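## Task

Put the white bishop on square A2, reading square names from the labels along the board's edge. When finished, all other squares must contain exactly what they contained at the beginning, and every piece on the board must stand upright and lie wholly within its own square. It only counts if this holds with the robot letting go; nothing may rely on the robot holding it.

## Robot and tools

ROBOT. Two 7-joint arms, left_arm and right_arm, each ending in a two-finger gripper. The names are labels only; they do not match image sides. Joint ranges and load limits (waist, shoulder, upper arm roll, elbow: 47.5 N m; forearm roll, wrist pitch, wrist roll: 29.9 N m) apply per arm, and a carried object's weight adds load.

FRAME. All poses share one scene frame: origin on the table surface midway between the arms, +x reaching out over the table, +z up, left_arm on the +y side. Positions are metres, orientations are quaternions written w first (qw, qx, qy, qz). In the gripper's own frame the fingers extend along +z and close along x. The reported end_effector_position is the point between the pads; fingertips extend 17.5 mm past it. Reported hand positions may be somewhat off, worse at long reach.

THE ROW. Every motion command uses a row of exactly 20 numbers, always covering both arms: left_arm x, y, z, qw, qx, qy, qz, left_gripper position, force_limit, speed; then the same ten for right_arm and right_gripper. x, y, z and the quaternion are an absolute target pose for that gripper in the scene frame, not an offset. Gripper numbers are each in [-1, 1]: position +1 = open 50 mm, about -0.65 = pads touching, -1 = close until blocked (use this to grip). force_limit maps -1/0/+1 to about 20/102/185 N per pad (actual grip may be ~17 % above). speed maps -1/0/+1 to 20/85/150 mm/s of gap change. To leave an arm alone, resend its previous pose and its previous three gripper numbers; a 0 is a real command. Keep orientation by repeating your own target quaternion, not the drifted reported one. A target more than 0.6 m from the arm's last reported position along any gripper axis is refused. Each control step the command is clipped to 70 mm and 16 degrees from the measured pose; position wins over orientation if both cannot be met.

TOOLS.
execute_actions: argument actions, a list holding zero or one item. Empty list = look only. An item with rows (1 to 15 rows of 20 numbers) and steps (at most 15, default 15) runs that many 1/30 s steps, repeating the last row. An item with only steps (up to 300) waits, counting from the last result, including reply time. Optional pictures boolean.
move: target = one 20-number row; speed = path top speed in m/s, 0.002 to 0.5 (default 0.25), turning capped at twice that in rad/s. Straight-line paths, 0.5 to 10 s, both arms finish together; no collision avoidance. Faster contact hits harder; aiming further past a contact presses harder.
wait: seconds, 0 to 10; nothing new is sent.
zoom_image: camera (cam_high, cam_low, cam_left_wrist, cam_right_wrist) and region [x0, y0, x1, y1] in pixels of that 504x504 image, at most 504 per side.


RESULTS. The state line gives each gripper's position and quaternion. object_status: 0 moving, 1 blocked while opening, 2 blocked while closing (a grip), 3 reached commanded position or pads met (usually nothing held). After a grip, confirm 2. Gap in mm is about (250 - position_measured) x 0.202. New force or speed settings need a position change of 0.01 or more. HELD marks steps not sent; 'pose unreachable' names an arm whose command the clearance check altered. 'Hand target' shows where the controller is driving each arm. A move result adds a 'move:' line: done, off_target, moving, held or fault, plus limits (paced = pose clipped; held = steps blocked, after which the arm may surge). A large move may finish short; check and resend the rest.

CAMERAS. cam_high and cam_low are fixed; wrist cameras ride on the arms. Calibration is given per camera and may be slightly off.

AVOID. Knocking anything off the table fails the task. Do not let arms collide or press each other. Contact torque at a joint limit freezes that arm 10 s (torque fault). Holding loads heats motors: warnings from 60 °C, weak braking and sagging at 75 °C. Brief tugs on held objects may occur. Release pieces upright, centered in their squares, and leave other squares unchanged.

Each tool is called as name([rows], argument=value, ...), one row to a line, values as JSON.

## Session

execute_actions(actions=[])

Scene clock: 0.00 s of 4000.00 s.
left_arm: end_effector_position=(+0.4904, +0.3665, +0.1202) position_measured=3 object_status=3 end_effector_quat_wxyz=(+0.671, +0.648, +0.213, -0.290) | right_arm: end_effector_position=(+0.5964, +0.2497, +0.2474) position_measured=3 object_status=3 end_effector_quat_wxyz=(-0.658, +0.746, +0.092, +0.049)
Joint positions: left_arm=[-1.061  1.493  0.746  1.25   0.51   1.579 -0.011] | right_arm=[-0.206  1.144 -0.352  1.134 -1.437  1.023  0.876]
Joint velocities: left_arm=[-0.     0.001  0.     0.     0.    -0.     0.   ] | right_arm=[-0.001  0.001 -0.    -0.    -0.001 -0.     0.   ]
Motor temperatures (°C, as the motors report them): left_arm=[28 30 26 31 38 35 36] | right_arm=[29 30 29 29 36 38 40]
Hand target (left_arm): +0.490, +0.366, +0.120; +0.671, +0.648, +0.213, -0.290
Hand target (right_arm): +0.596, +0.250, +0.247; -0.658, +0.746, +0.092, +0.049
camera_calibration (this result's frames):
cam_left_wrist: T_world_to_cam=[[0.718225, -0.133952, -0.682796, -0.222111], [0.691732, 0.0313548, 0.721473, -0.413699], [-0.0752337, -0.990492, 0.115179, 0.555813], [0, 0, 0, 1]] pos_world=[0.48751, 0.533748, 0.0827987]
cam_right_wrist: T_world_to_cam=[[0.967465, 0.0798942, 0.240058, -0.66278], [0.247576, -0.103465, -0.963328, 0.145616], [-0.0521268, 0.991419, -0.119878, -0.0184189], [0, 0, 0, 1]] pos_world=[0.604205, 0.0862792, 0.297174]

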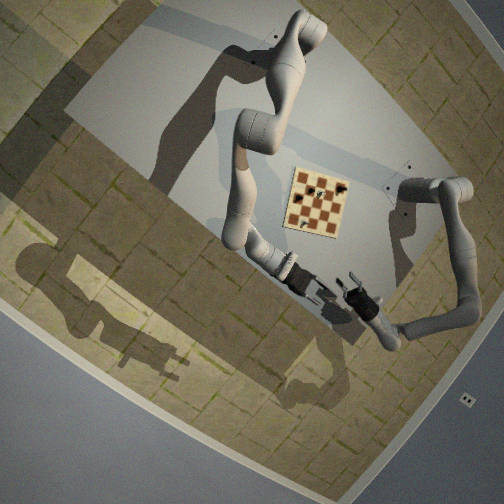

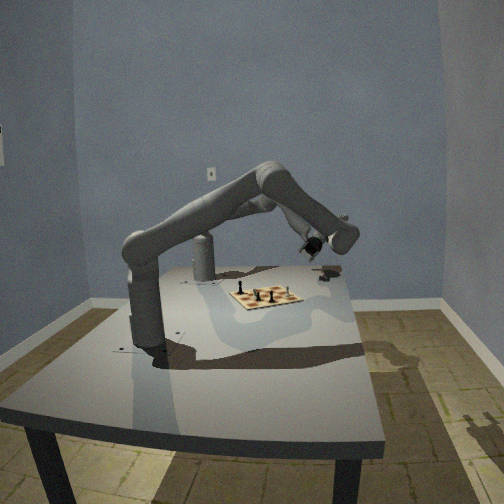

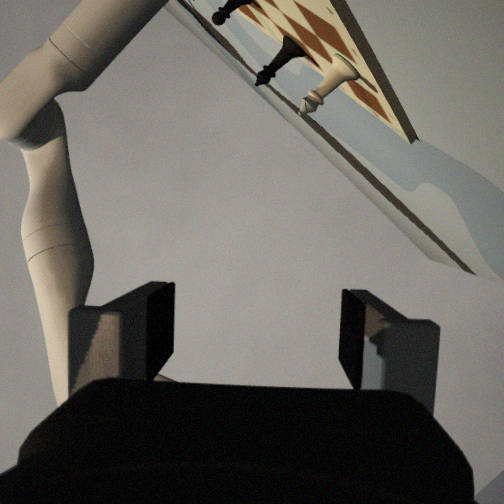

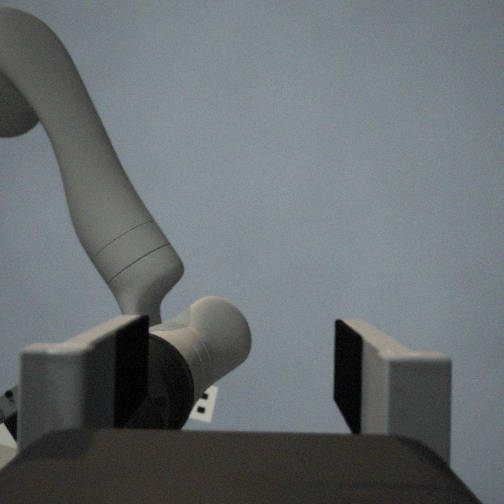

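move(target=[0.4904,0.3665,0.1202,0.671,0.648,0.213,-0.29,1,0,0,0.40,0.05,0.24,0,0.97,0.24,0,1,-0.7,1], speed=0.3)

zoom_image(camera="cam_low", region=[220,260,310,320])

Scene clock: 9.93 s of 4000.00 s.
left_arm: end_effector_position=(+0.4904, +0.3665, +0.1202) position_measured=3 object_status=3 end_effector_quat_wxyz=(+0.671, +0.648, +0.213, -0.290) | right_arm: end_effector_position=(+0.3998, +0.0498, +0.2391) position_measured=3 object_status=3 end_effector_quat_wxyz=(-0.000, +0.971, +0.238, +0.001)
Joint positions: left_arm=[-1.061  1.492  0.746  1.25   0.509  1.579 -0.01 ] | right_arm=[-0.905  0.491  0.278  1.38  -0.135  1.287 -0.172]
Joint velocities: left_arm=[ 0.001  0.001 -0.    -0.001  0.     0.     0.001] | right_arm=[-0.009 -0.002 -0.008 -0.001  0.004 -0.    -0.004]
Motor temperatures (°C, as the motors report them): left_arm=[28 31 26 31 38 35 36] | right_arm=[29 31 29 29 36 38 40]
Hand target (left_arm): +0.490, +0.367, +0.120; +0.671, +0.648, +0.213, -0.290
Hand target (right_arm): +0.399, +0.050, +0.239; -0.000, +0.971, +0.238, +0.001
Off the commanded pose (left_arm): 0.000 m, 0 deg.
Off the commanded pose (right_arm): 0.001 m, 0 deg.
After step 90, 4.10 s passed at rest.
move: done
camera_calibration (this result's frames):
cam_left_wrist: T_world_to_cam=[[0.717953, -0.133568, -0.683156, -0.222107], [0.692016, 0.0309133, 0.72122, -0.413664], [-0.0752132, -0.990557, 0.114625, 0.555948], [0, 0, 0, 1]] pos_world=[0.487539, 0.53382, 0.0828837]
cam_right_wrist: T_world_to_cam=[[0.864048, 0.503409, -0.000603553, -0.376838], [0.503371, -0.863998, -0.0111963, -0.126498], [-0.00615781, 0.00937037, -0.999937, 0.409532], [0, 0, 0, 1]] pos_world=[0.391804, 0.0765719, 0.407862]

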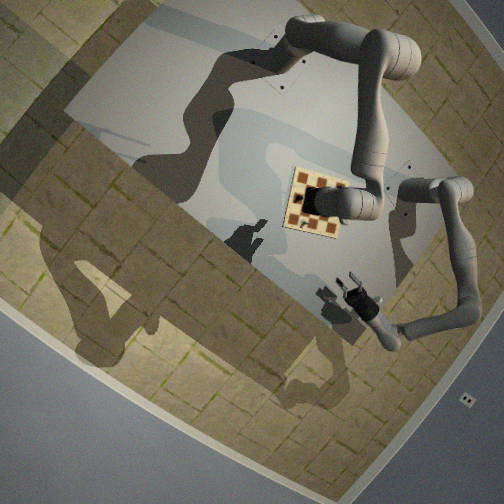

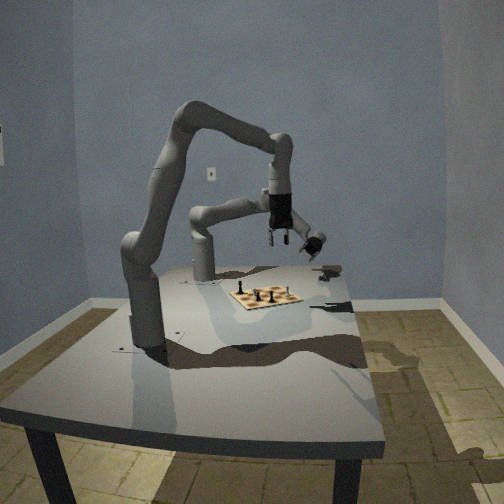

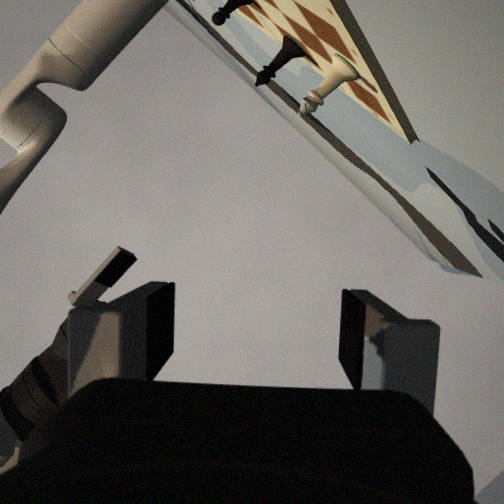

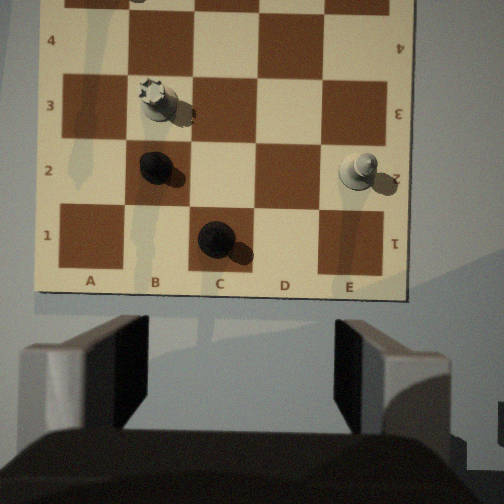

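Region (220, 260, 310, 320) of cam_low's 504x504 image, scaled by 5.600, with more detail than that image has.

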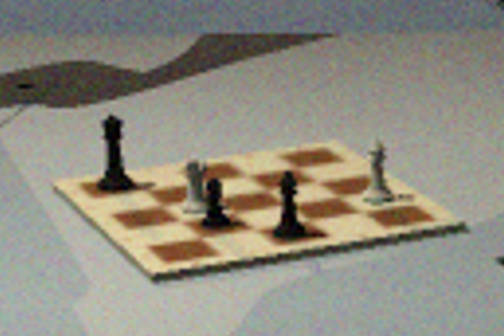

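move(target=[0.4904,0.3665,0.1202,0.671,0.648,0.213,-0.29,1,0,0,0.418,0.148,0.09,0,0.97,0.24,0,0.7,-0.7,1])

zoom_image(camera="cam_low", region=[230,240,320,320])

Scene clock: 18.20 s of 4000.00 s.
left_arm: end_effector_position=(+0.4904, +0.3665, +0.1202) position_measured=3 object_status=3 end_effector_quat_wxyz=(+0.671, +0.648, +0.213, -0.290) | right_arm: end_effector_position=(+0.4185, +0.1483, +0.0906) position_measured=48 object_status=3 end_effector_quat_wxyz=(-0.000, +0.971, +0.240, +0.000)
Joint positions: left_arm=[-1.061  1.492  0.746  1.25   0.509  1.579 -0.01 ] | right_arm=[-0.953  0.821  0.231  1.277 -0.192  1.065 -0.246]
Joint velocities: left_arm=[-0.    -0.001 -0.001  0.001 -0.     0.     0.   ] | right_arm=[ 0.     0.005 -0.001 -0.001  0.     0.    -0.   ]
Motor temperatures (°C, as the motors report them): left_arm=[28 31 26 31 38 35 36] | right_arm=[29 31 29 29 36 38 40]
Hand target (left_arm): +0.490, +0.366, +0.120; +0.671, +0.648, +0.213, -0.290
Hand target (right_arm): +0.418, +0.148, +0.090; +0.000, +0.971, +0.240, -0.000
Off the commanded pose (left_arm): 0.000 m, 0 deg.
Off the commanded pose (right_arm): 0.001 m, 0 deg.
After step 90, 4.07 s passed at rest.
move: done
camera_calibration (this result's frames):
cam_left_wrist: T_world_to_cam=[[0.717954, -0.133567, -0.683156, -0.222108], [0.692015, 0.0309138, 0.721221, -0.413664], [-0.0752121, -0.990558, 0.114625, 0.555948], [0, 0, 0, 1]] pos_world=[0.487539, 0.53382, 0.0828834]
cam_right_wrist: T_world_to_cam=[[0.861497, 0.507759, -0.00176593, -0.442123], [0.507708, -0.861451, -0.0116091, -0.0545813], [-0.0074159, 0.00910463, -0.999931, 0.260769], [0, 0, 0, 1]] pos_world=[0.410533, 0.175099, 0.259337]

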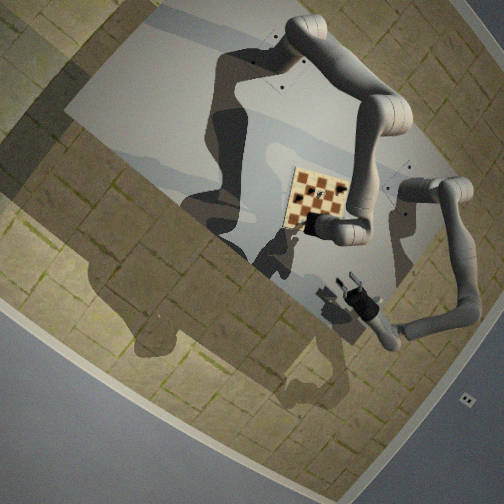

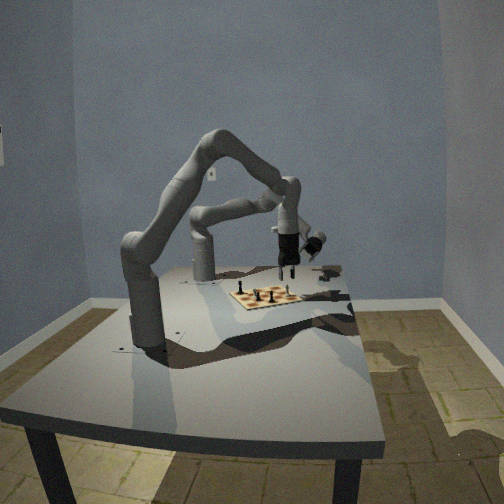

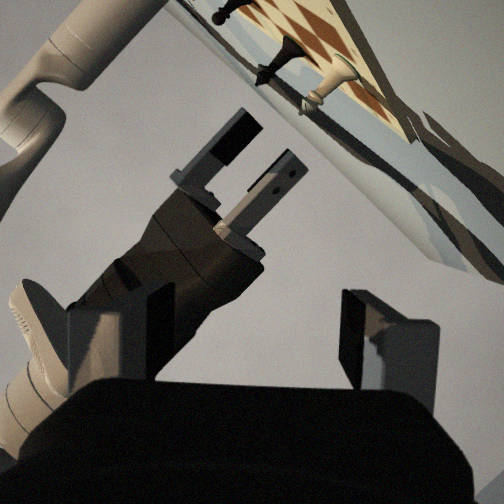

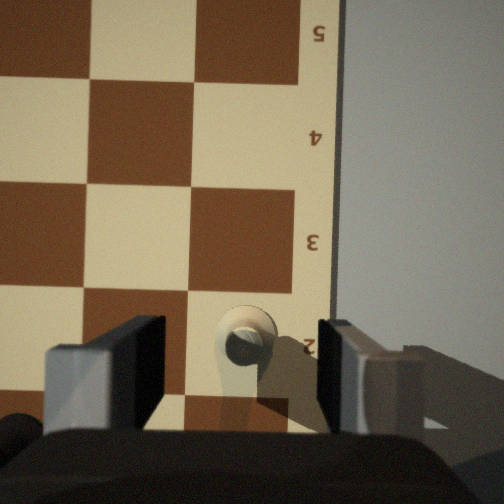

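Region (230, 240, 320, 320) of cam_low's 504x504 image, scaled by 5.600, with more detail than that image has.

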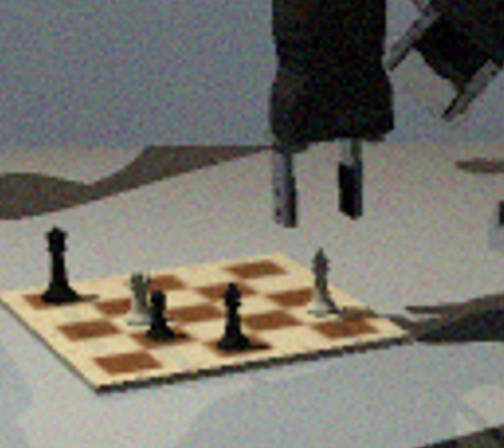

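move(target=[0.4904,0.3665,0.1202,0.671,0.648,0.213,-0.29,1,0,0,0.4195,0.1465,0.043,0,0.97,0.24,0,0.7,-0.7,1], speed=0.1)

zoom_image(camera="cam_left_wrist", region=[200,20,400,220])

Scene clock: 23.80 s of 4000.00 s.
left_arm: end_effector_position=(+0.4904, +0.3665, +0.1202) position_measured=3 object_status=3 end_effector_quat_wxyz=(+0.671, +0.648, +0.213, -0.290) | right_arm: end_effector_position=(+0.4196, +0.1467, +0.0431) position_measured=48 object_status=3 end_effector_quat_wxyz=(-0.000, +0.971, +0.240, +0.000)
Joint positions: left_arm=[-1.061  1.492  0.746  1.25   0.509  1.579 -0.01 ] | right_arm=[-0.944  0.882  0.217  1.321 -0.205  0.96  -0.232]
Joint velocities: left_arm=[-0.     0.001 -0.    -0.    -0.     0.     0.002] | right_arm=[ 0.001  0.003  0.    -0.001 -0.001 -0.     0.   ]
Motor temperatures (°C, as the motors report them): left_arm=[28 31 26 31 38 35 36] | right_arm=[29 31 29 29 36 38 40]
Hand target (left_arm): +0.490, +0.366, +0.120; +0.671, +0.648, +0.213, -0.290
Hand target (right_arm): +0.420, +0.147, +0.043; +0.000, +0.971, +0.240, +0.000
Off the commanded pose (left_arm): 0.000 m, 0 deg.
Off the commanded pose (right_arm): 0.000 m, 0 deg.
After step 90, 1.80 s passed at rest.
move: done
camera_calibration (this result's frames):
cam_left_wrist: T_world_to_cam=[[0.717954, -0.133567, -0.683156, -0.222108], [0.692016, 0.0309139, 0.72122, -0.413664], [-0.0752119, -0.990558, 0.114625, 0.555947], [0, 0, 0, 1]] pos_world=[0.487539, 0.53382, 0.0828834]
cam_right_wrist: T_world_to_cam=[[0.861419, 0.50789, -0.00197743, -0.442296], [0.507838, -0.861375, -0.011542, -0.0571811], [-0.00756539, 0.00893831, -0.999931, 0.213423], [0, 0, 0, 1]] pos_world=[0.411656, 0.173476, 0.211873]

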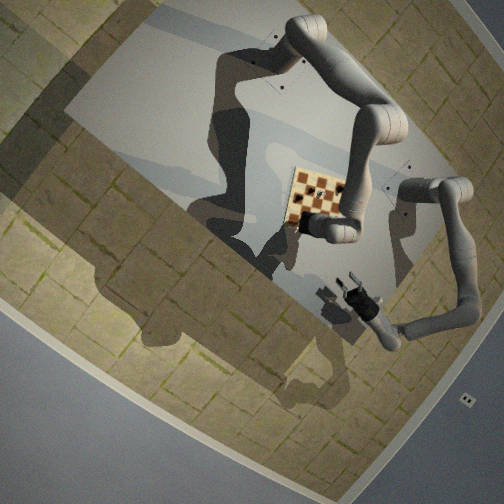

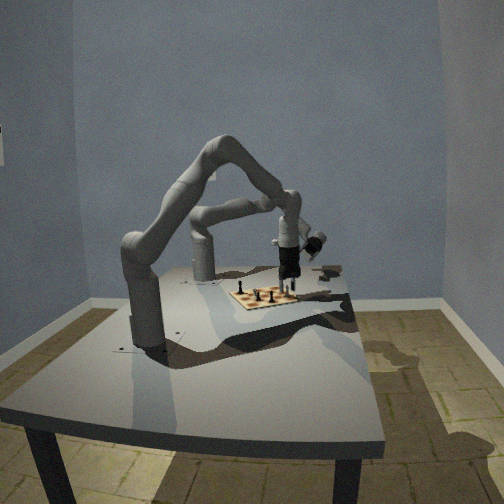

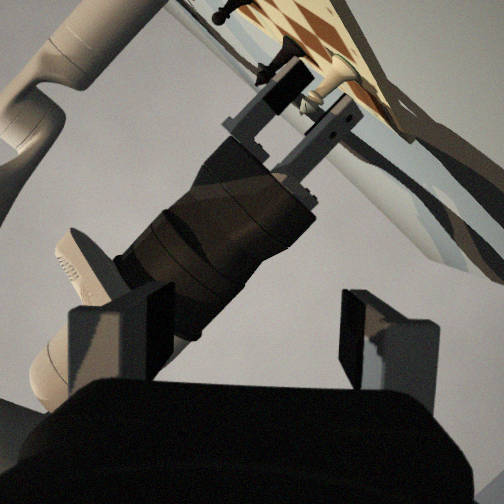

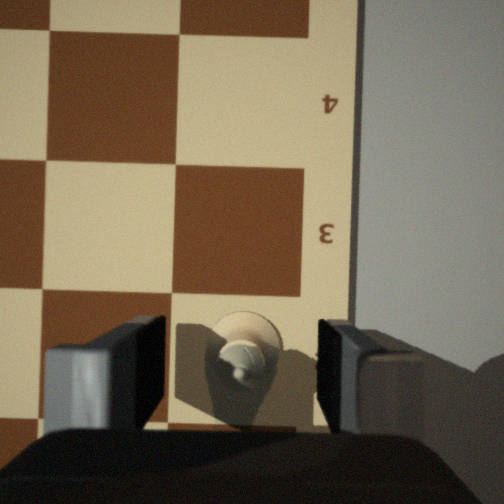

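Region (200, 20, 400, 220) of cam_left_wrist's 504x504 image, scaled by 2.520.

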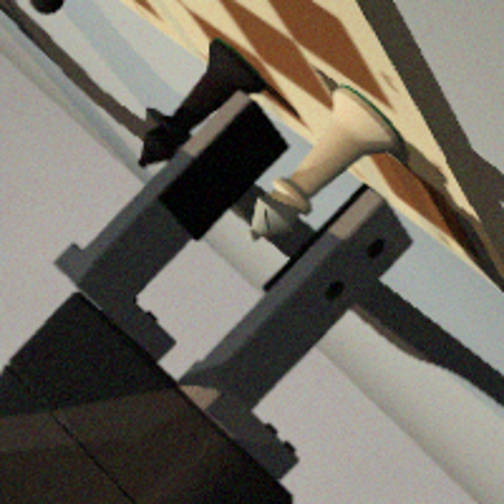

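move(target=[0.4904,0.3665,0.1202,0.671,0.648,0.213,-0.29,1,0,0,0.4195,0.1465,0.043,0,0.97,0.24,0,-1,-0.7,-0.5])

move(target=[0.4904,0.3665,0.1202,0.671,0.648,0.213,-0.29,1,0,0,0.4195,0.1465,0.105,0,0.97,0.24,0,-1,-0.7,-0.5], speed=0.12)

move(target=[0.4904,0.3665,0.1202,0.671,0.648,0.213,-0.29,1,0,0,0.2835,0.07,0.105,0,0.97,0.24,0,-1,-0.7,-0.5], speed=0.2)

move(target=[0.4904,0.3665,0.1202,0.671,0.648,0.213,-0.29,1,0,0,0.2835,0.07,0.049,0,0.97,0.24,0,-1,-0.7,-0.5], speed=0.08)

Scene clock: 34.47 s of 4000.00 s.
left_arm: end_effector_position=(+0.4904, +0.3665, +0.1202) position_measured=3 object_status=3 end_effector_quat_wxyz=(+0.671, +0.648, +0.213, -0.290) | right_arm: end_effector_position=(+0.4195, +0.1465, +0.0430) position_measured=199 object_status=2 end_effector_quat_wxyz=(+0.000, +0.971, +0.240, -0.000)
Joint positions: left_arm=[-1.061  1.492  0.746  1.25   0.509  1.579 -0.01 ] | right_arm=[-0.944  0.882  0.217  1.321 -0.205  0.96  -0.232]
Joint velocities: left_arm=[-0.002  0.    -0.001 -0.     0.     0.001  0.001] | right_arm=[ 0.    -0.001  0.     0.    -0.001  0.    -0.001]
Motor temperatures (°C, as the motors report them): left_arm=[28 31 26 31 38 35 36] | right_arm=[29 31 29 29 36 38 40]
Hand target (left_arm): +0.490, +0.366, +0.120; +0.671, +0.648, +0.213, -0.290
Hand target (right_arm): +0.419, +0.147, +0.043; +0.000, +0.971, +0.240, +0.000
Off the commanded pose (left_arm): 0.000 m, 0 deg.
Off the commanded pose (right_arm): 0.000 m, 0 deg.
After step 90, 6.87 s passed at rest.
move: done
camera_calibration (this result's frames):
cam_left_wrist: T_world_to_cam=[[0.717954, -0.133567, -0.683156, -0.222108], [0.692015, 0.0309137, 0.72122, -0.413664], [-0.075212, -0.990558, 0.114625, 0.555947], [0, 0, 0, 1]] pos_world=[0.487539, 0.53382, 0.0828834]
cam_right_wrist: T_world_to_cam=[[0.861422, 0.507884, -0.00218153, -0.442151], [0.50783, -0.86138, -0.01152, -0.0572738], [-0.00772996, 0.00881576, -0.999931, 0.213378], [0, 0, 0, 1]] pos_world=[0.411614, 0.173346, 0.211739]

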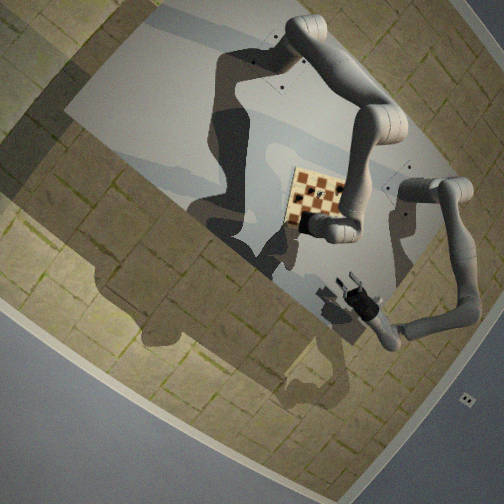

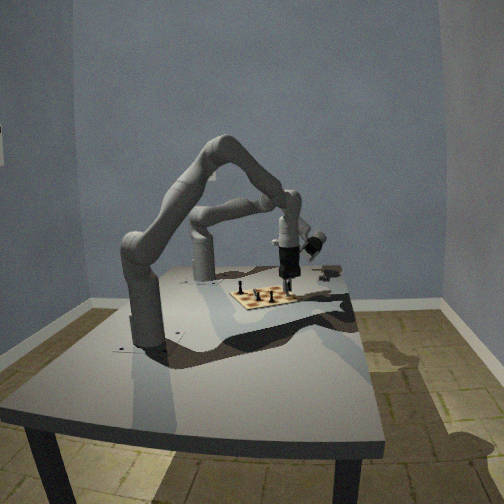

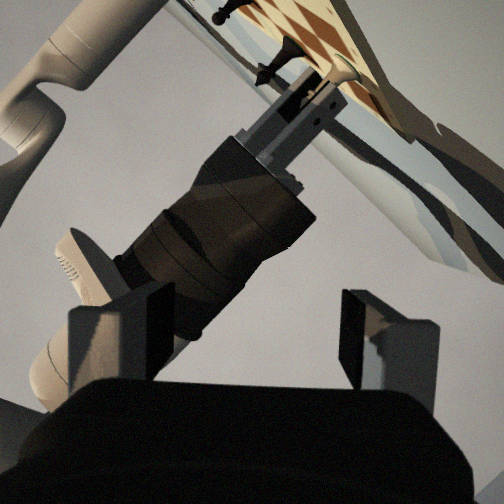

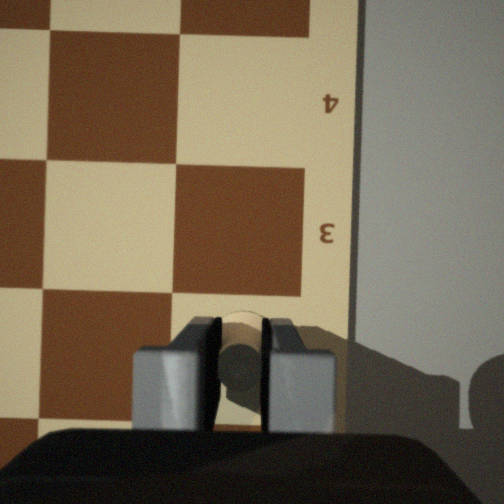

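Scene clock: 35.30 s of 4000.00 s.
left_arm: end_effector_position=(+0.4904, +0.3665, +0.1202) position_measured=3 object_status=3 end_effector_quat_wxyz=(+0.671, +0.648, +0.213, -0.290) | right_arm: end_effector_position=(+0.4194, +0.1463, +0.1049) position_measured=199 object_status=2 end_effector_quat_wxyz=(+0.000, +0.971, +0.240, -0.000)
Joint positions: left_arm=[-1.061  1.492  0.746  1.25   0.509  1.579 -0.01 ] | right_arm=[-0.95   0.802  0.234  1.264 -0.189  1.097 -0.246]
Joint velocities: left_arm=[-0.    -0.001  0.001 -0.001 -0.    -0.001 -0.   ] | right_arm=[-0.001 -0.001  0.    -0.    -0.     0.     0.001]
Motor temperatures (°C, as the motors report them): left_arm=[28 31 26 31 38 35 36] | right_arm=[29 31 29 29 36 38 40]
Hand target (left_arm): +0.490, +0.366, +0.120; +0.671, +0.648, +0.213, -0.290
Hand target (right_arm): +0.419, +0.146, +0.105; -0.000, +0.971, +0.240, -0.000
Off the commanded pose (left_arm): 0.000 m, 0 deg.
Off the commanded pose (right_arm): 0.000 m, 0 deg.
move: done
camera_calibration (this result's frames):
cam_left_wrist: T_world_to_cam=[[0.717954, -0.133566, -0.683156, -0.222108], [0.692015, 0.0309138, 0.72122, -0.413664], [-0.0752118, -0.990558, 0.114625, 0.555948], [0, 0, 0, 1]] pos_world=[0.487539, 0.53382, 0.0828834]
cam_right_wrist: T_world_to_cam=[[0.861403, 0.507917, -0.00232918, -0.441839], [0.507861, -0.861362, -0.011539, -0.0566561], [-0.00786712, 0.00875682, -0.999931, 0.275341], [0, 0, 0, 1]] pos_world=[0.411541, 0.173205, 0.273639]

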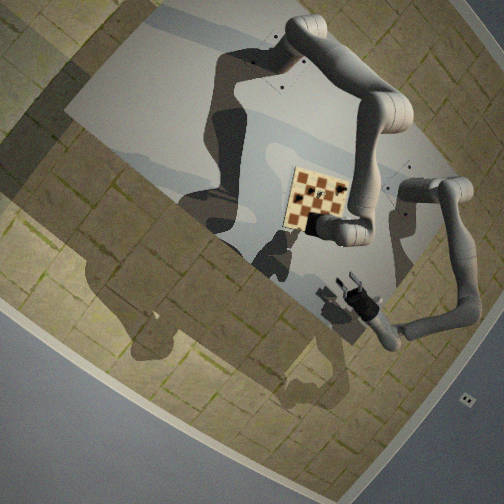

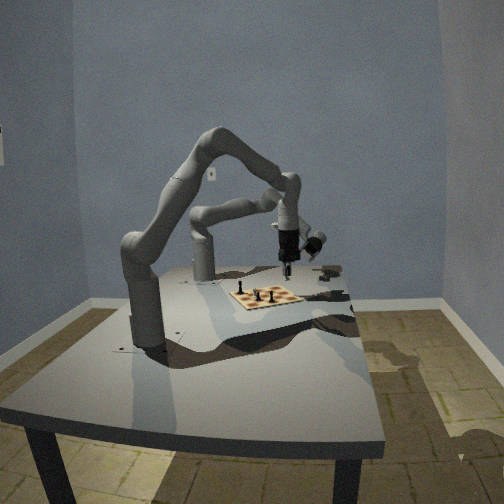

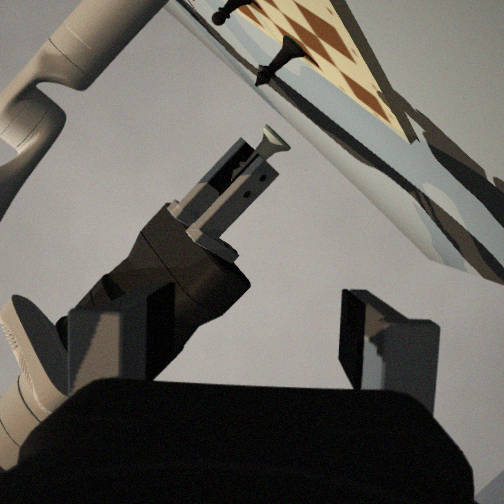

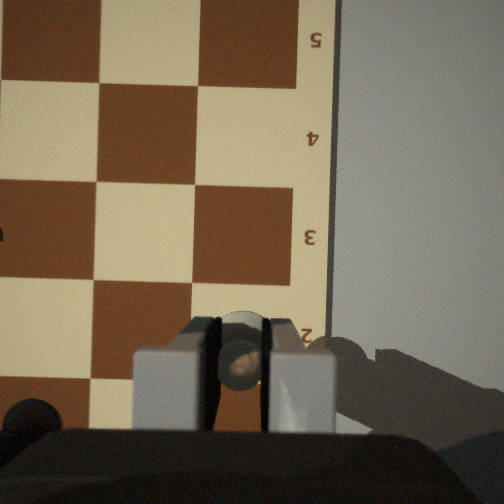

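Scene clock: 36.50 s of 4000.00 s.
left_arm: end_effector_position=(+0.4904, +0.3665, +0.1202) position_measured=3 object_status=3 end_effector_quat_wxyz=(+0.671, +0.648, +0.213, -0.290) | right_arm: end_effector_position=(+0.2836, +0.0698, +0.1041) position_measured=199 object_status=2 end_effector_quat_wxyz=(+0.000, +0.971, +0.240, -0.000)
Joint positions: left_arm=[-1.061  1.492  0.746  1.25   0.509  1.579 -0.01 ] | right_arm=[-1.117  0.519  0.235  1.83  -0.16   0.812 -0.35 ]
Joint velocities: left_arm=[-0.002 -0.001 -0.001 -0.    -0.    -0.     0.   ] | right_arm=[-0.006 -0.012 -0.004  0.002  0.001 -0.001 -0.003]
Motor temperatures (°C, as the motors report them): left_arm=[28 31 26 31 38 35 36] | right_arm=[29 31 29 29 36 38 40]
Hand target (left_arm): +0.490, +0.366, +0.120; +0.671, +0.648, +0.213, -0.290
Hand target (right_arm): +0.283, +0.070, +0.105; -0.000, +0.971, +0.240, -0.000
Off the commanded pose (left_arm): 0.000 m, 0 deg.
Off the commanded pose (right_arm): 0.001 m, 0 deg.
move: done
camera_calibration (this result's frames):
cam_left_wrist: T_world_to_cam=[[0.717954, -0.133567, -0.683156, -0.222108], [0.692015, 0.0309139, 0.72122, -0.413664], [-0.075212, -0.990558, 0.114625, 0.555947], [0, 0, 0, 1]] pos_world=[0.487539, 0.53382, 0.0828834]
cam_right_wrist: T_world_to_cam=[[0.861883, 0.507097, -0.00326445, -0.28594], [0.507038, -0.861853, -0.0110493, -0.0533583], [-0.00841655, 0.00786801, -0.999934, 0.274395], [0, 0, 0, 1]] pos_world=[0.275811, 0.0968533, 0.272854]

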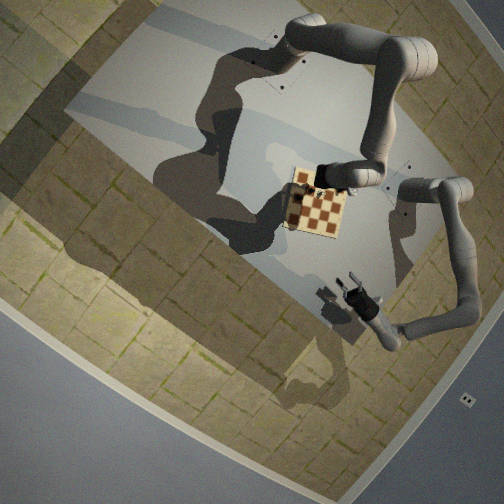

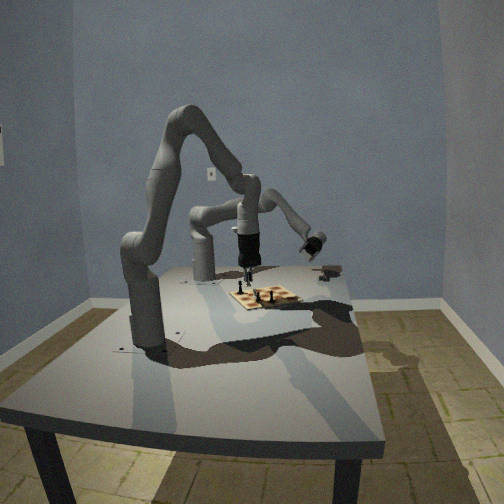

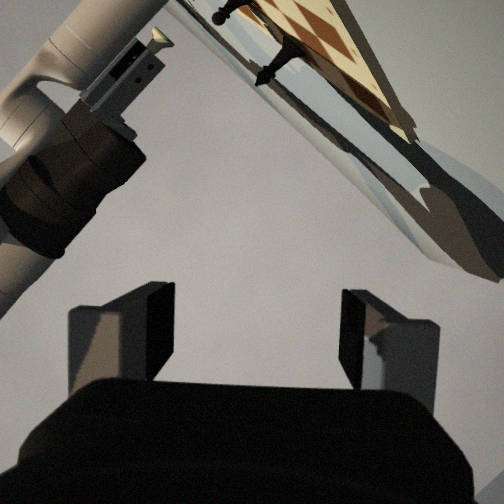

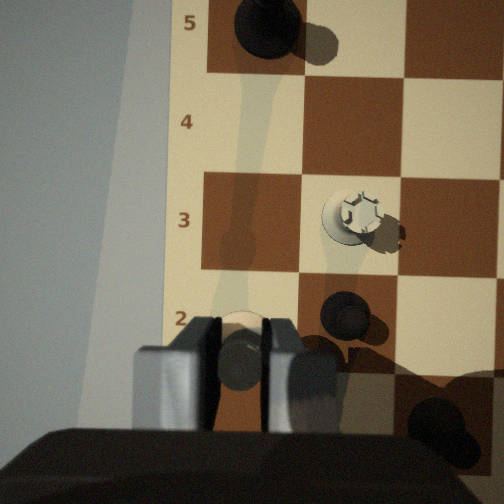

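Scene clock: 37.50 s of 4000.00 s.
left_arm: end_effector_position=(+0.4904, +0.3665, +0.1202) position_measured=3 object_status=3 end_effector_quat_wxyz=(+0.671, +0.648, +0.213, -0.290) | right_arm: end_effector_position=(+0.2836, +0.0702, +0.0492) position_measured=199 object_status=2 end_effector_quat_wxyz=(-0.000, +0.971, +0.240, +0.000)
Joint positions: left_arm=[-1.061  1.492  0.746  1.25   0.509  1.579 -0.01 ] | right_arm=[-1.094  0.619  0.203  1.883 -0.193  0.658 -0.321]
Joint velocities: left_arm=[-0.001  0.     0.001 -0.    -0.     0.    -0.   ] | right_arm=[ 0.002  0.005  0.001  0.    -0.001  0.    -0.001]
Motor temperatures (°C, as the motors report them): left_arm=[28 31 26 31 38 35 36] | right_arm=[29 31 29 29 36 38 40]
Hand target (left_arm): +0.490, +0.366, +0.120; +0.671, +0.648, +0.213, -0.290
Hand target (right_arm): +0.284, +0.070, +0.049; +0.000, +0.971, +0.240, +0.000
Off the commanded pose (left_arm): 0.000 m, 0 deg.
Off the commanded pose (right_arm): 0.000 m, 0 deg.
move: done
camera_calibration (this result's frames):
cam_left_wrist: T_world_to_cam=[[0.717954, -0.133567, -0.683156, -0.222108], [0.692015, 0.030914, 0.72122, -0.413664], [-0.0752119, -0.990558, 0.114625, 0.555947], [0, 0, 0, 1]] pos_world=[0.487539, 0.53382, 0.0828834]
cam_right_wrist: T_world_to_cam=[[0.861371, 0.507974, -0.00174543, -0.286329], [0.507923, -0.861324, -0.0116387, -0.0538834], [-0.00741556, 0.00913873, -0.999931, 0.219111], [0, 0, 0, 1]] pos_world=[0.275629, 0.0970343, 0.217969]

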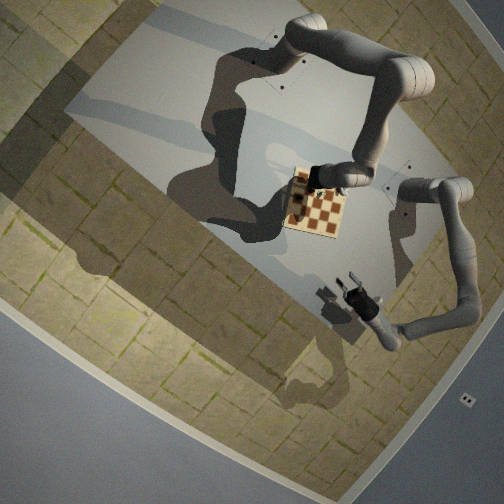

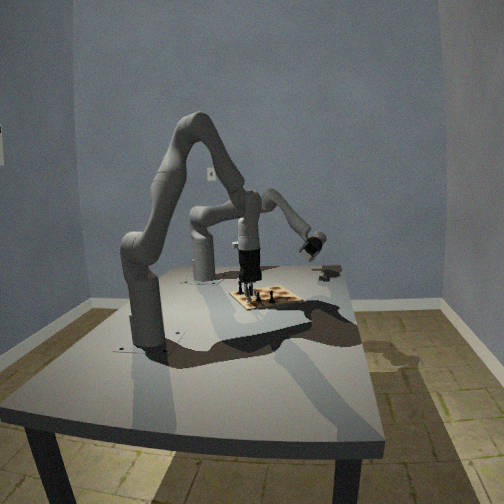

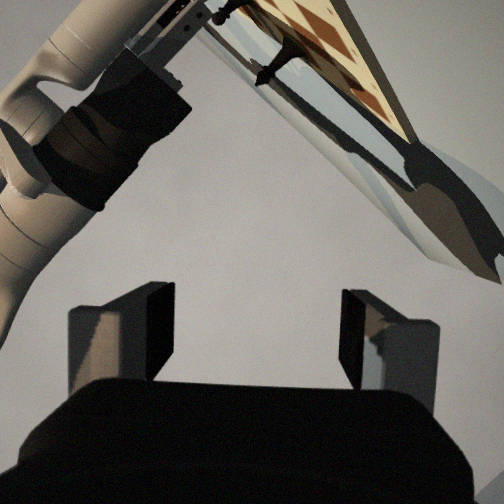

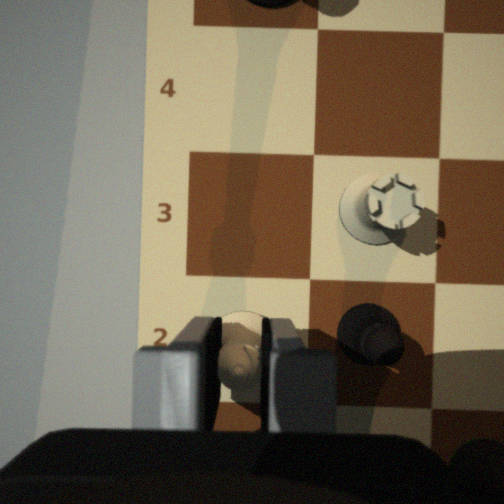

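move(target=[0.4904,0.3665,0.1202,0.671,0.648,0.213,-0.29,1,0,0,0.283,0.0722,0.0432,0,0.97,0.24,0,-1,-0.7,-0.5], speed=0.015)

move(target=[0.4904,0.3665,0.1202,0.671,0.648,0.213,-0.29,1,0,0,0.283,0.0722,0.0432,0,0.97,0.24,0,0.1,-0.7,-0.7])

move(target=[0.4904,0.3665,0.1202,0.671,0.648,0.213,-0.29,1,0,0,0.283,0.0722,0.14,0,0.97,0.24,0,0.1,-0.7,-0.7], speed=0.15)

Scene clock: 43.93 s of 4000.00 s.
left_arm: end_effector_position=(+0.4904, +0.3665, +0.1202) position_measured=3 object_status=3 end_effector_quat_wxyz=(+0.671, +0.648, +0.213, -0.290) | right_arm: end_effector_position=(+0.2830, +0.0723, +0.0433) position_measured=199 object_status=2 end_effector_quat_wxyz=(-0.000, +0.971, +0.240, +0.000)
Joint positions: left_arm=[-1.061  1.492  0.746  1.25   0.509  1.579 -0.01 ] | right_arm=[-1.095  0.633  0.2    1.882 -0.196  0.645 -0.322]
Joint velocities: left_arm=[ 0.001 -0.001 -0.001  0.     0.    -0.     0.   ] | right_arm=[ 0.001  0.002 -0.001 -0.     0.    -0.     0.   ]
Motor temperatures (°C, as the motors report them): left_arm=[28 31 26 31 38 35 36] | right_arm=[29 31 29 29 36 38 40]
Hand target (left_arm): +0.490, +0.366, +0.120; +0.671, +0.648, +0.213, -0.290
Hand target (right_arm): +0.283, +0.072, +0.043; +0.000, +0.971, +0.240, +0.000
Off the commanded pose (left_arm): 0.000 m, 0 deg.
Off the commanded pose (right_arm): 0.000 m, 0 deg.
After step 90, 2.73 s passed at rest.
move: done
camera_calibration (this result's frames):
cam_left_wrist: T_world_to_cam=[[0.717954, -0.133567, -0.683156, -0.222108], [0.692016, 0.0309137, 0.72122, -0.413664], [-0.0752121, -0.990558, 0.114625, 0.555948], [0, 0, 0, 1]] pos_world=[0.487539, 0.53382, 0.0828834]
cam_right_wrist: T_world_to_cam=[[0.861417, 0.507894, -0.00204924, -0.286881], [0.50784, -0.861373, -0.011602, -0.0519202], [-0.00765772, 0.00895345, -0.999931, 0.213228], [0, 0, 0, 1]] pos_world=[0.275124, 0.0990733, 0.212023]

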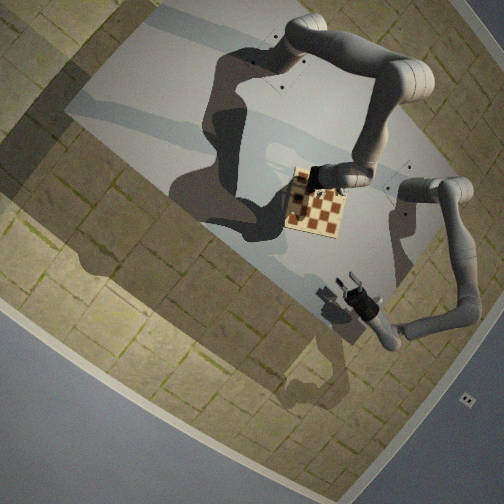

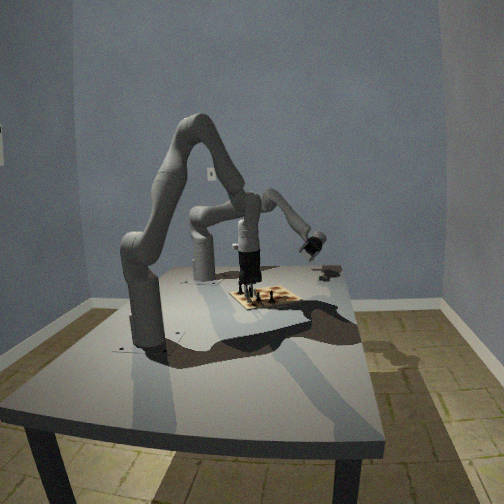

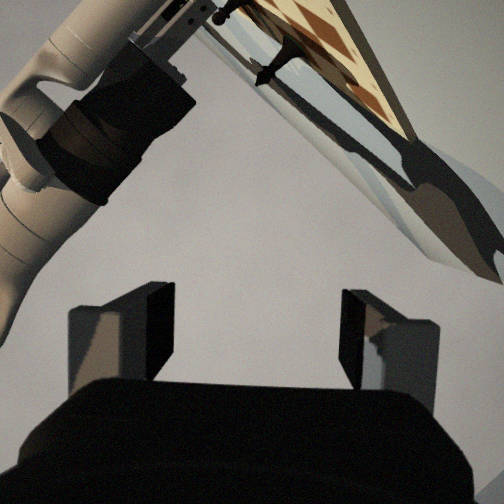

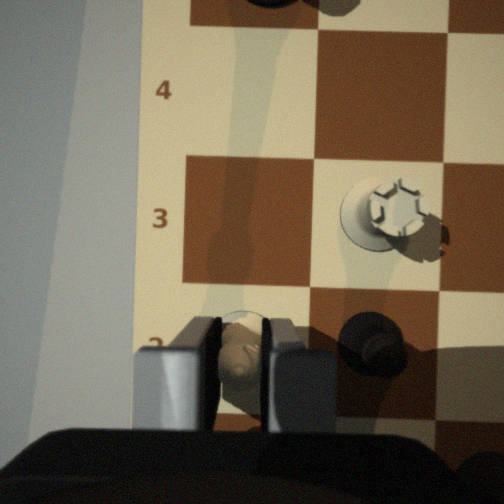

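Scene clock: 44.63 s of 4000.00 s.
left_arm: end_effector_position=(+0.4904, +0.3665, +0.1202) position_measured=3 object_status=3 end_effector_quat_wxyz=(+0.671, +0.648, +0.213, -0.290) | right_arm: end_effector_position=(+0.2830, +0.0722, +0.0432) position_measured=138 object_status=3 end_effector_quat_wxyz=(-0.000, +0.971, +0.240, +0.000)
Joint positions: left_arm=[-1.061  1.492  0.746  1.25   0.509  1.579 -0.01 ] | right_arm=[-1.095  0.633  0.2    1.883 -0.196  0.645 -0.322]
Joint velocities: left_arm=[-0.001  0.002  0.002  0.001 -0.    -0.     0.   ] | right_arm=[ 0.001 -0.     0.     0.    -0.     0.     0.001]
Motor temperatures (°C, as the motors report them): left_arm=[28 31 26 31 38 35 36] | right_arm=[29 31 29 29 36 38 40]
Hand target (left_arm): +0.490, +0.366, +0.120; +0.671, +0.648, +0.213, -0.290
Hand target (right_arm): +0.283, +0.072, +0.043; +0.000, +0.971, +0.240, +0.000
Off the commanded pose (left_arm): 0.000 m, 0 deg.
Off the commanded pose (right_arm): 0.000 m, 0 deg.
move: done
camera_calibration (this result's frames):
cam_left_wrist: T_world_to_cam=[[0.717954, -0.133567, -0.683156, -0.222108], [0.692015, 0.0309138, 0.72122, -0.413664], [-0.075212, -0.990558, 0.114625, 0.555947], [0, 0, 0, 1]] pos_world=[0.487539, 0.53382, 0.0828834]
cam_right_wrist: T_world_to_cam=[[0.861422, 0.507885, -0.00217101, -0.286835], [0.507831, -0.86138, -0.0115254, -0.0519517], [-0.00772364, 0.00882574, -0.999931, 0.213182], [0, 0, 0, 1]] pos_world=[0.275115, 0.0990473, 0.211946]

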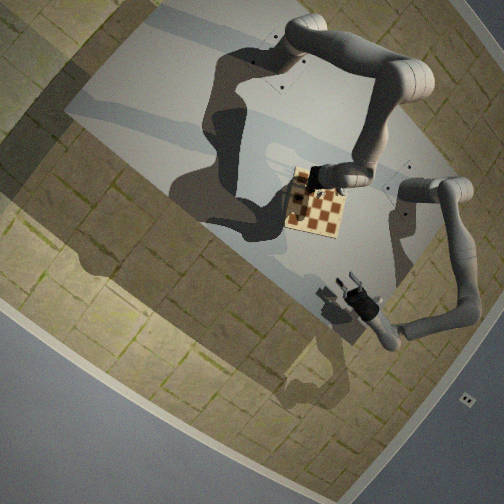

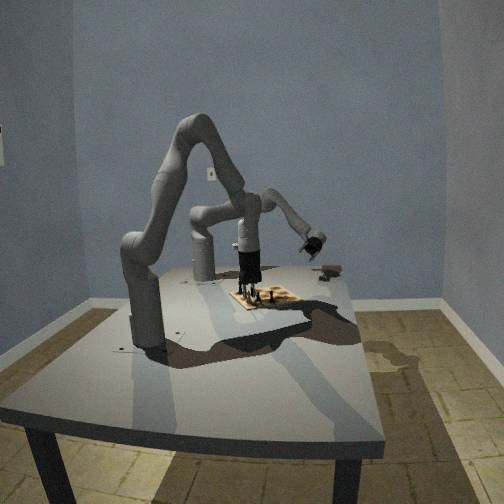

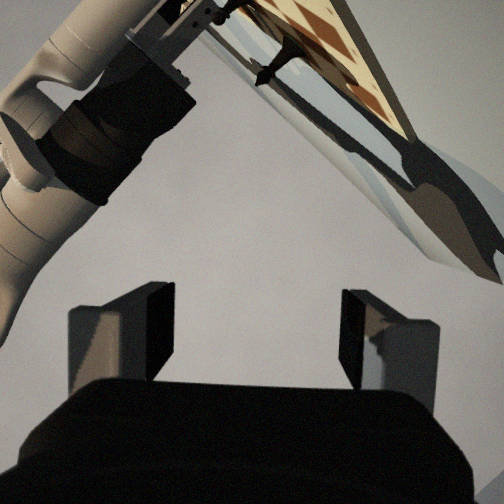

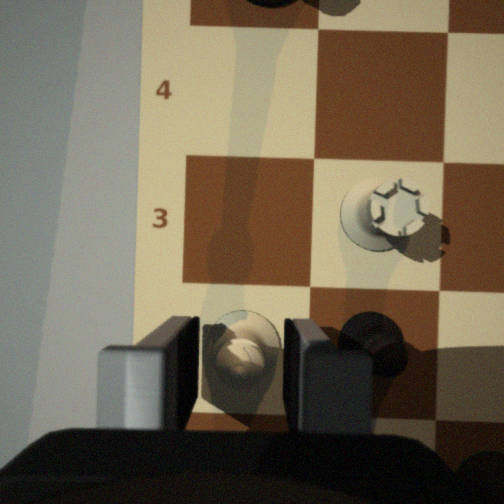

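Scene clock: 45.67 s of 4000.00 s.
left_arm: end_effector_position=(+0.4904, +0.3665, +0.1202) position_measured=3 object_status=3 end_effector_quat_wxyz=(+0.671, +0.648, +0.213, -0.290) | right_arm: end_effector_position=(+0.2829, +0.0719, +0.1398) position_measured=138 object_status=3 end_effector_quat_wxyz=(+0.000, +0.971, +0.240, -0.000)
Joint positions: left_arm=[-1.061  1.492  0.746  1.25   0.509  1.579 -0.01 ] | right_arm=[-1.133  0.464  0.249  1.781 -0.14   0.915 -0.37 ]
Joint velocities: left_arm=[ 0.001  0.001 -0.    -0.     0.     0.     0.001] | right_arm=[-0.001 -0.004 -0.001 -0.     0.001  0.    -0.   ]
Motor temperatures (°C, as the motors report them): left_arm=[28 31 26 31 38 35 36] | right_arm=[29 31 29 29 36 38 40]
Hand target (left_arm): +0.490, +0.366, +0.120; +0.671, +0.648, +0.213, -0.290
Hand target (right_arm): +0.283, +0.072, +0.140; -0.000, +0.971, +0.240, -0.000
Off the commanded pose (left_arm): 0.000 m, 0 deg.
Off the commanded pose (right_arm): 0.000 m, 0 deg.
move: done
camera_calibration (this result's frames):
cam_left_wrist: T_world_to_cam=[[0.717954, -0.133567, -0.683156, -0.222108], [0.692016, 0.0309138, 0.72122, -0.413664], [-0.075212, -0.990558, 0.114625, 0.555948], [0, 0, 0, 1]] pos_world=[0.487539, 0.53382, 0.0828834]
cam_right_wrist: T_world_to_cam=[[0.861428, 0.507872, -0.00261273, -0.286317], [0.507814, -0.86139, -0.0115107, -0.0510177], [-0.00809655, 0.00858887, -0.99993, 0.309884], [0, 0, 0, 1]] pos_world=[0.275058, 0.0988047, 0.308527]

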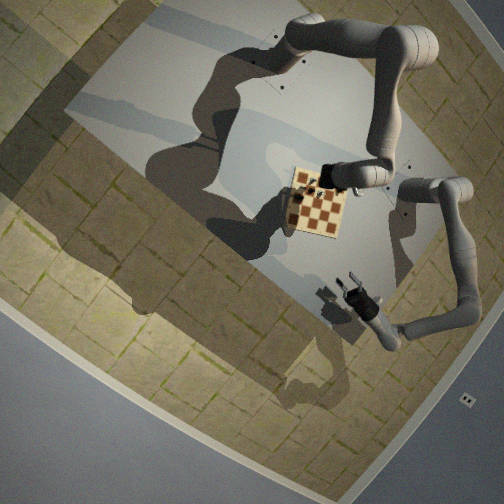

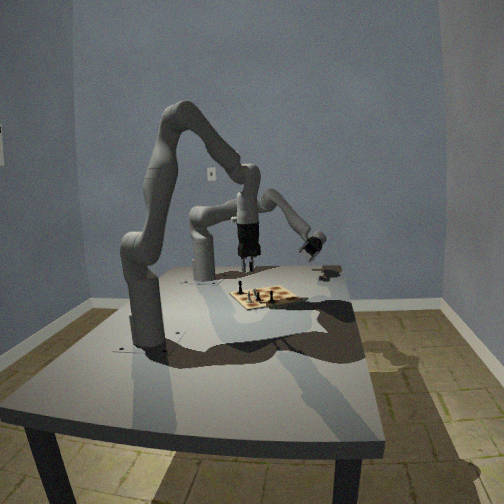

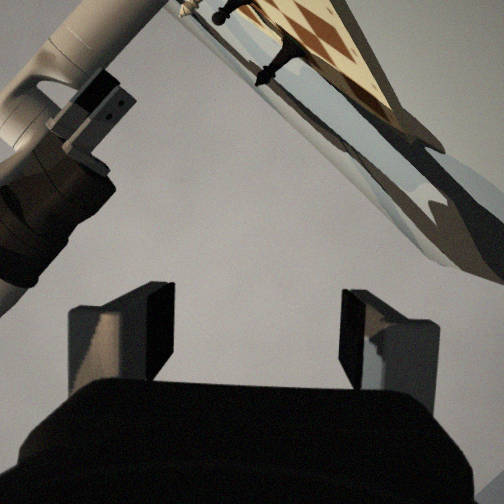

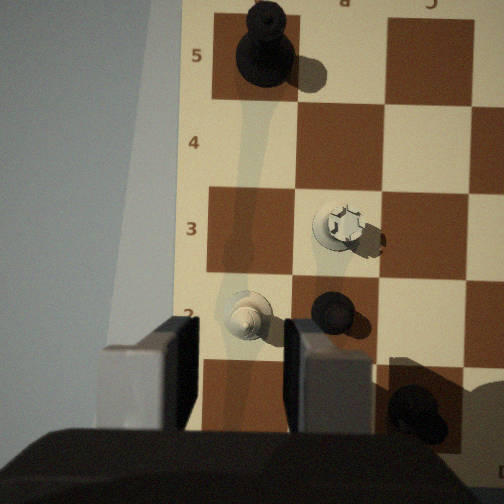

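finished_scene(scene=2)

The scene is finished: the task was done.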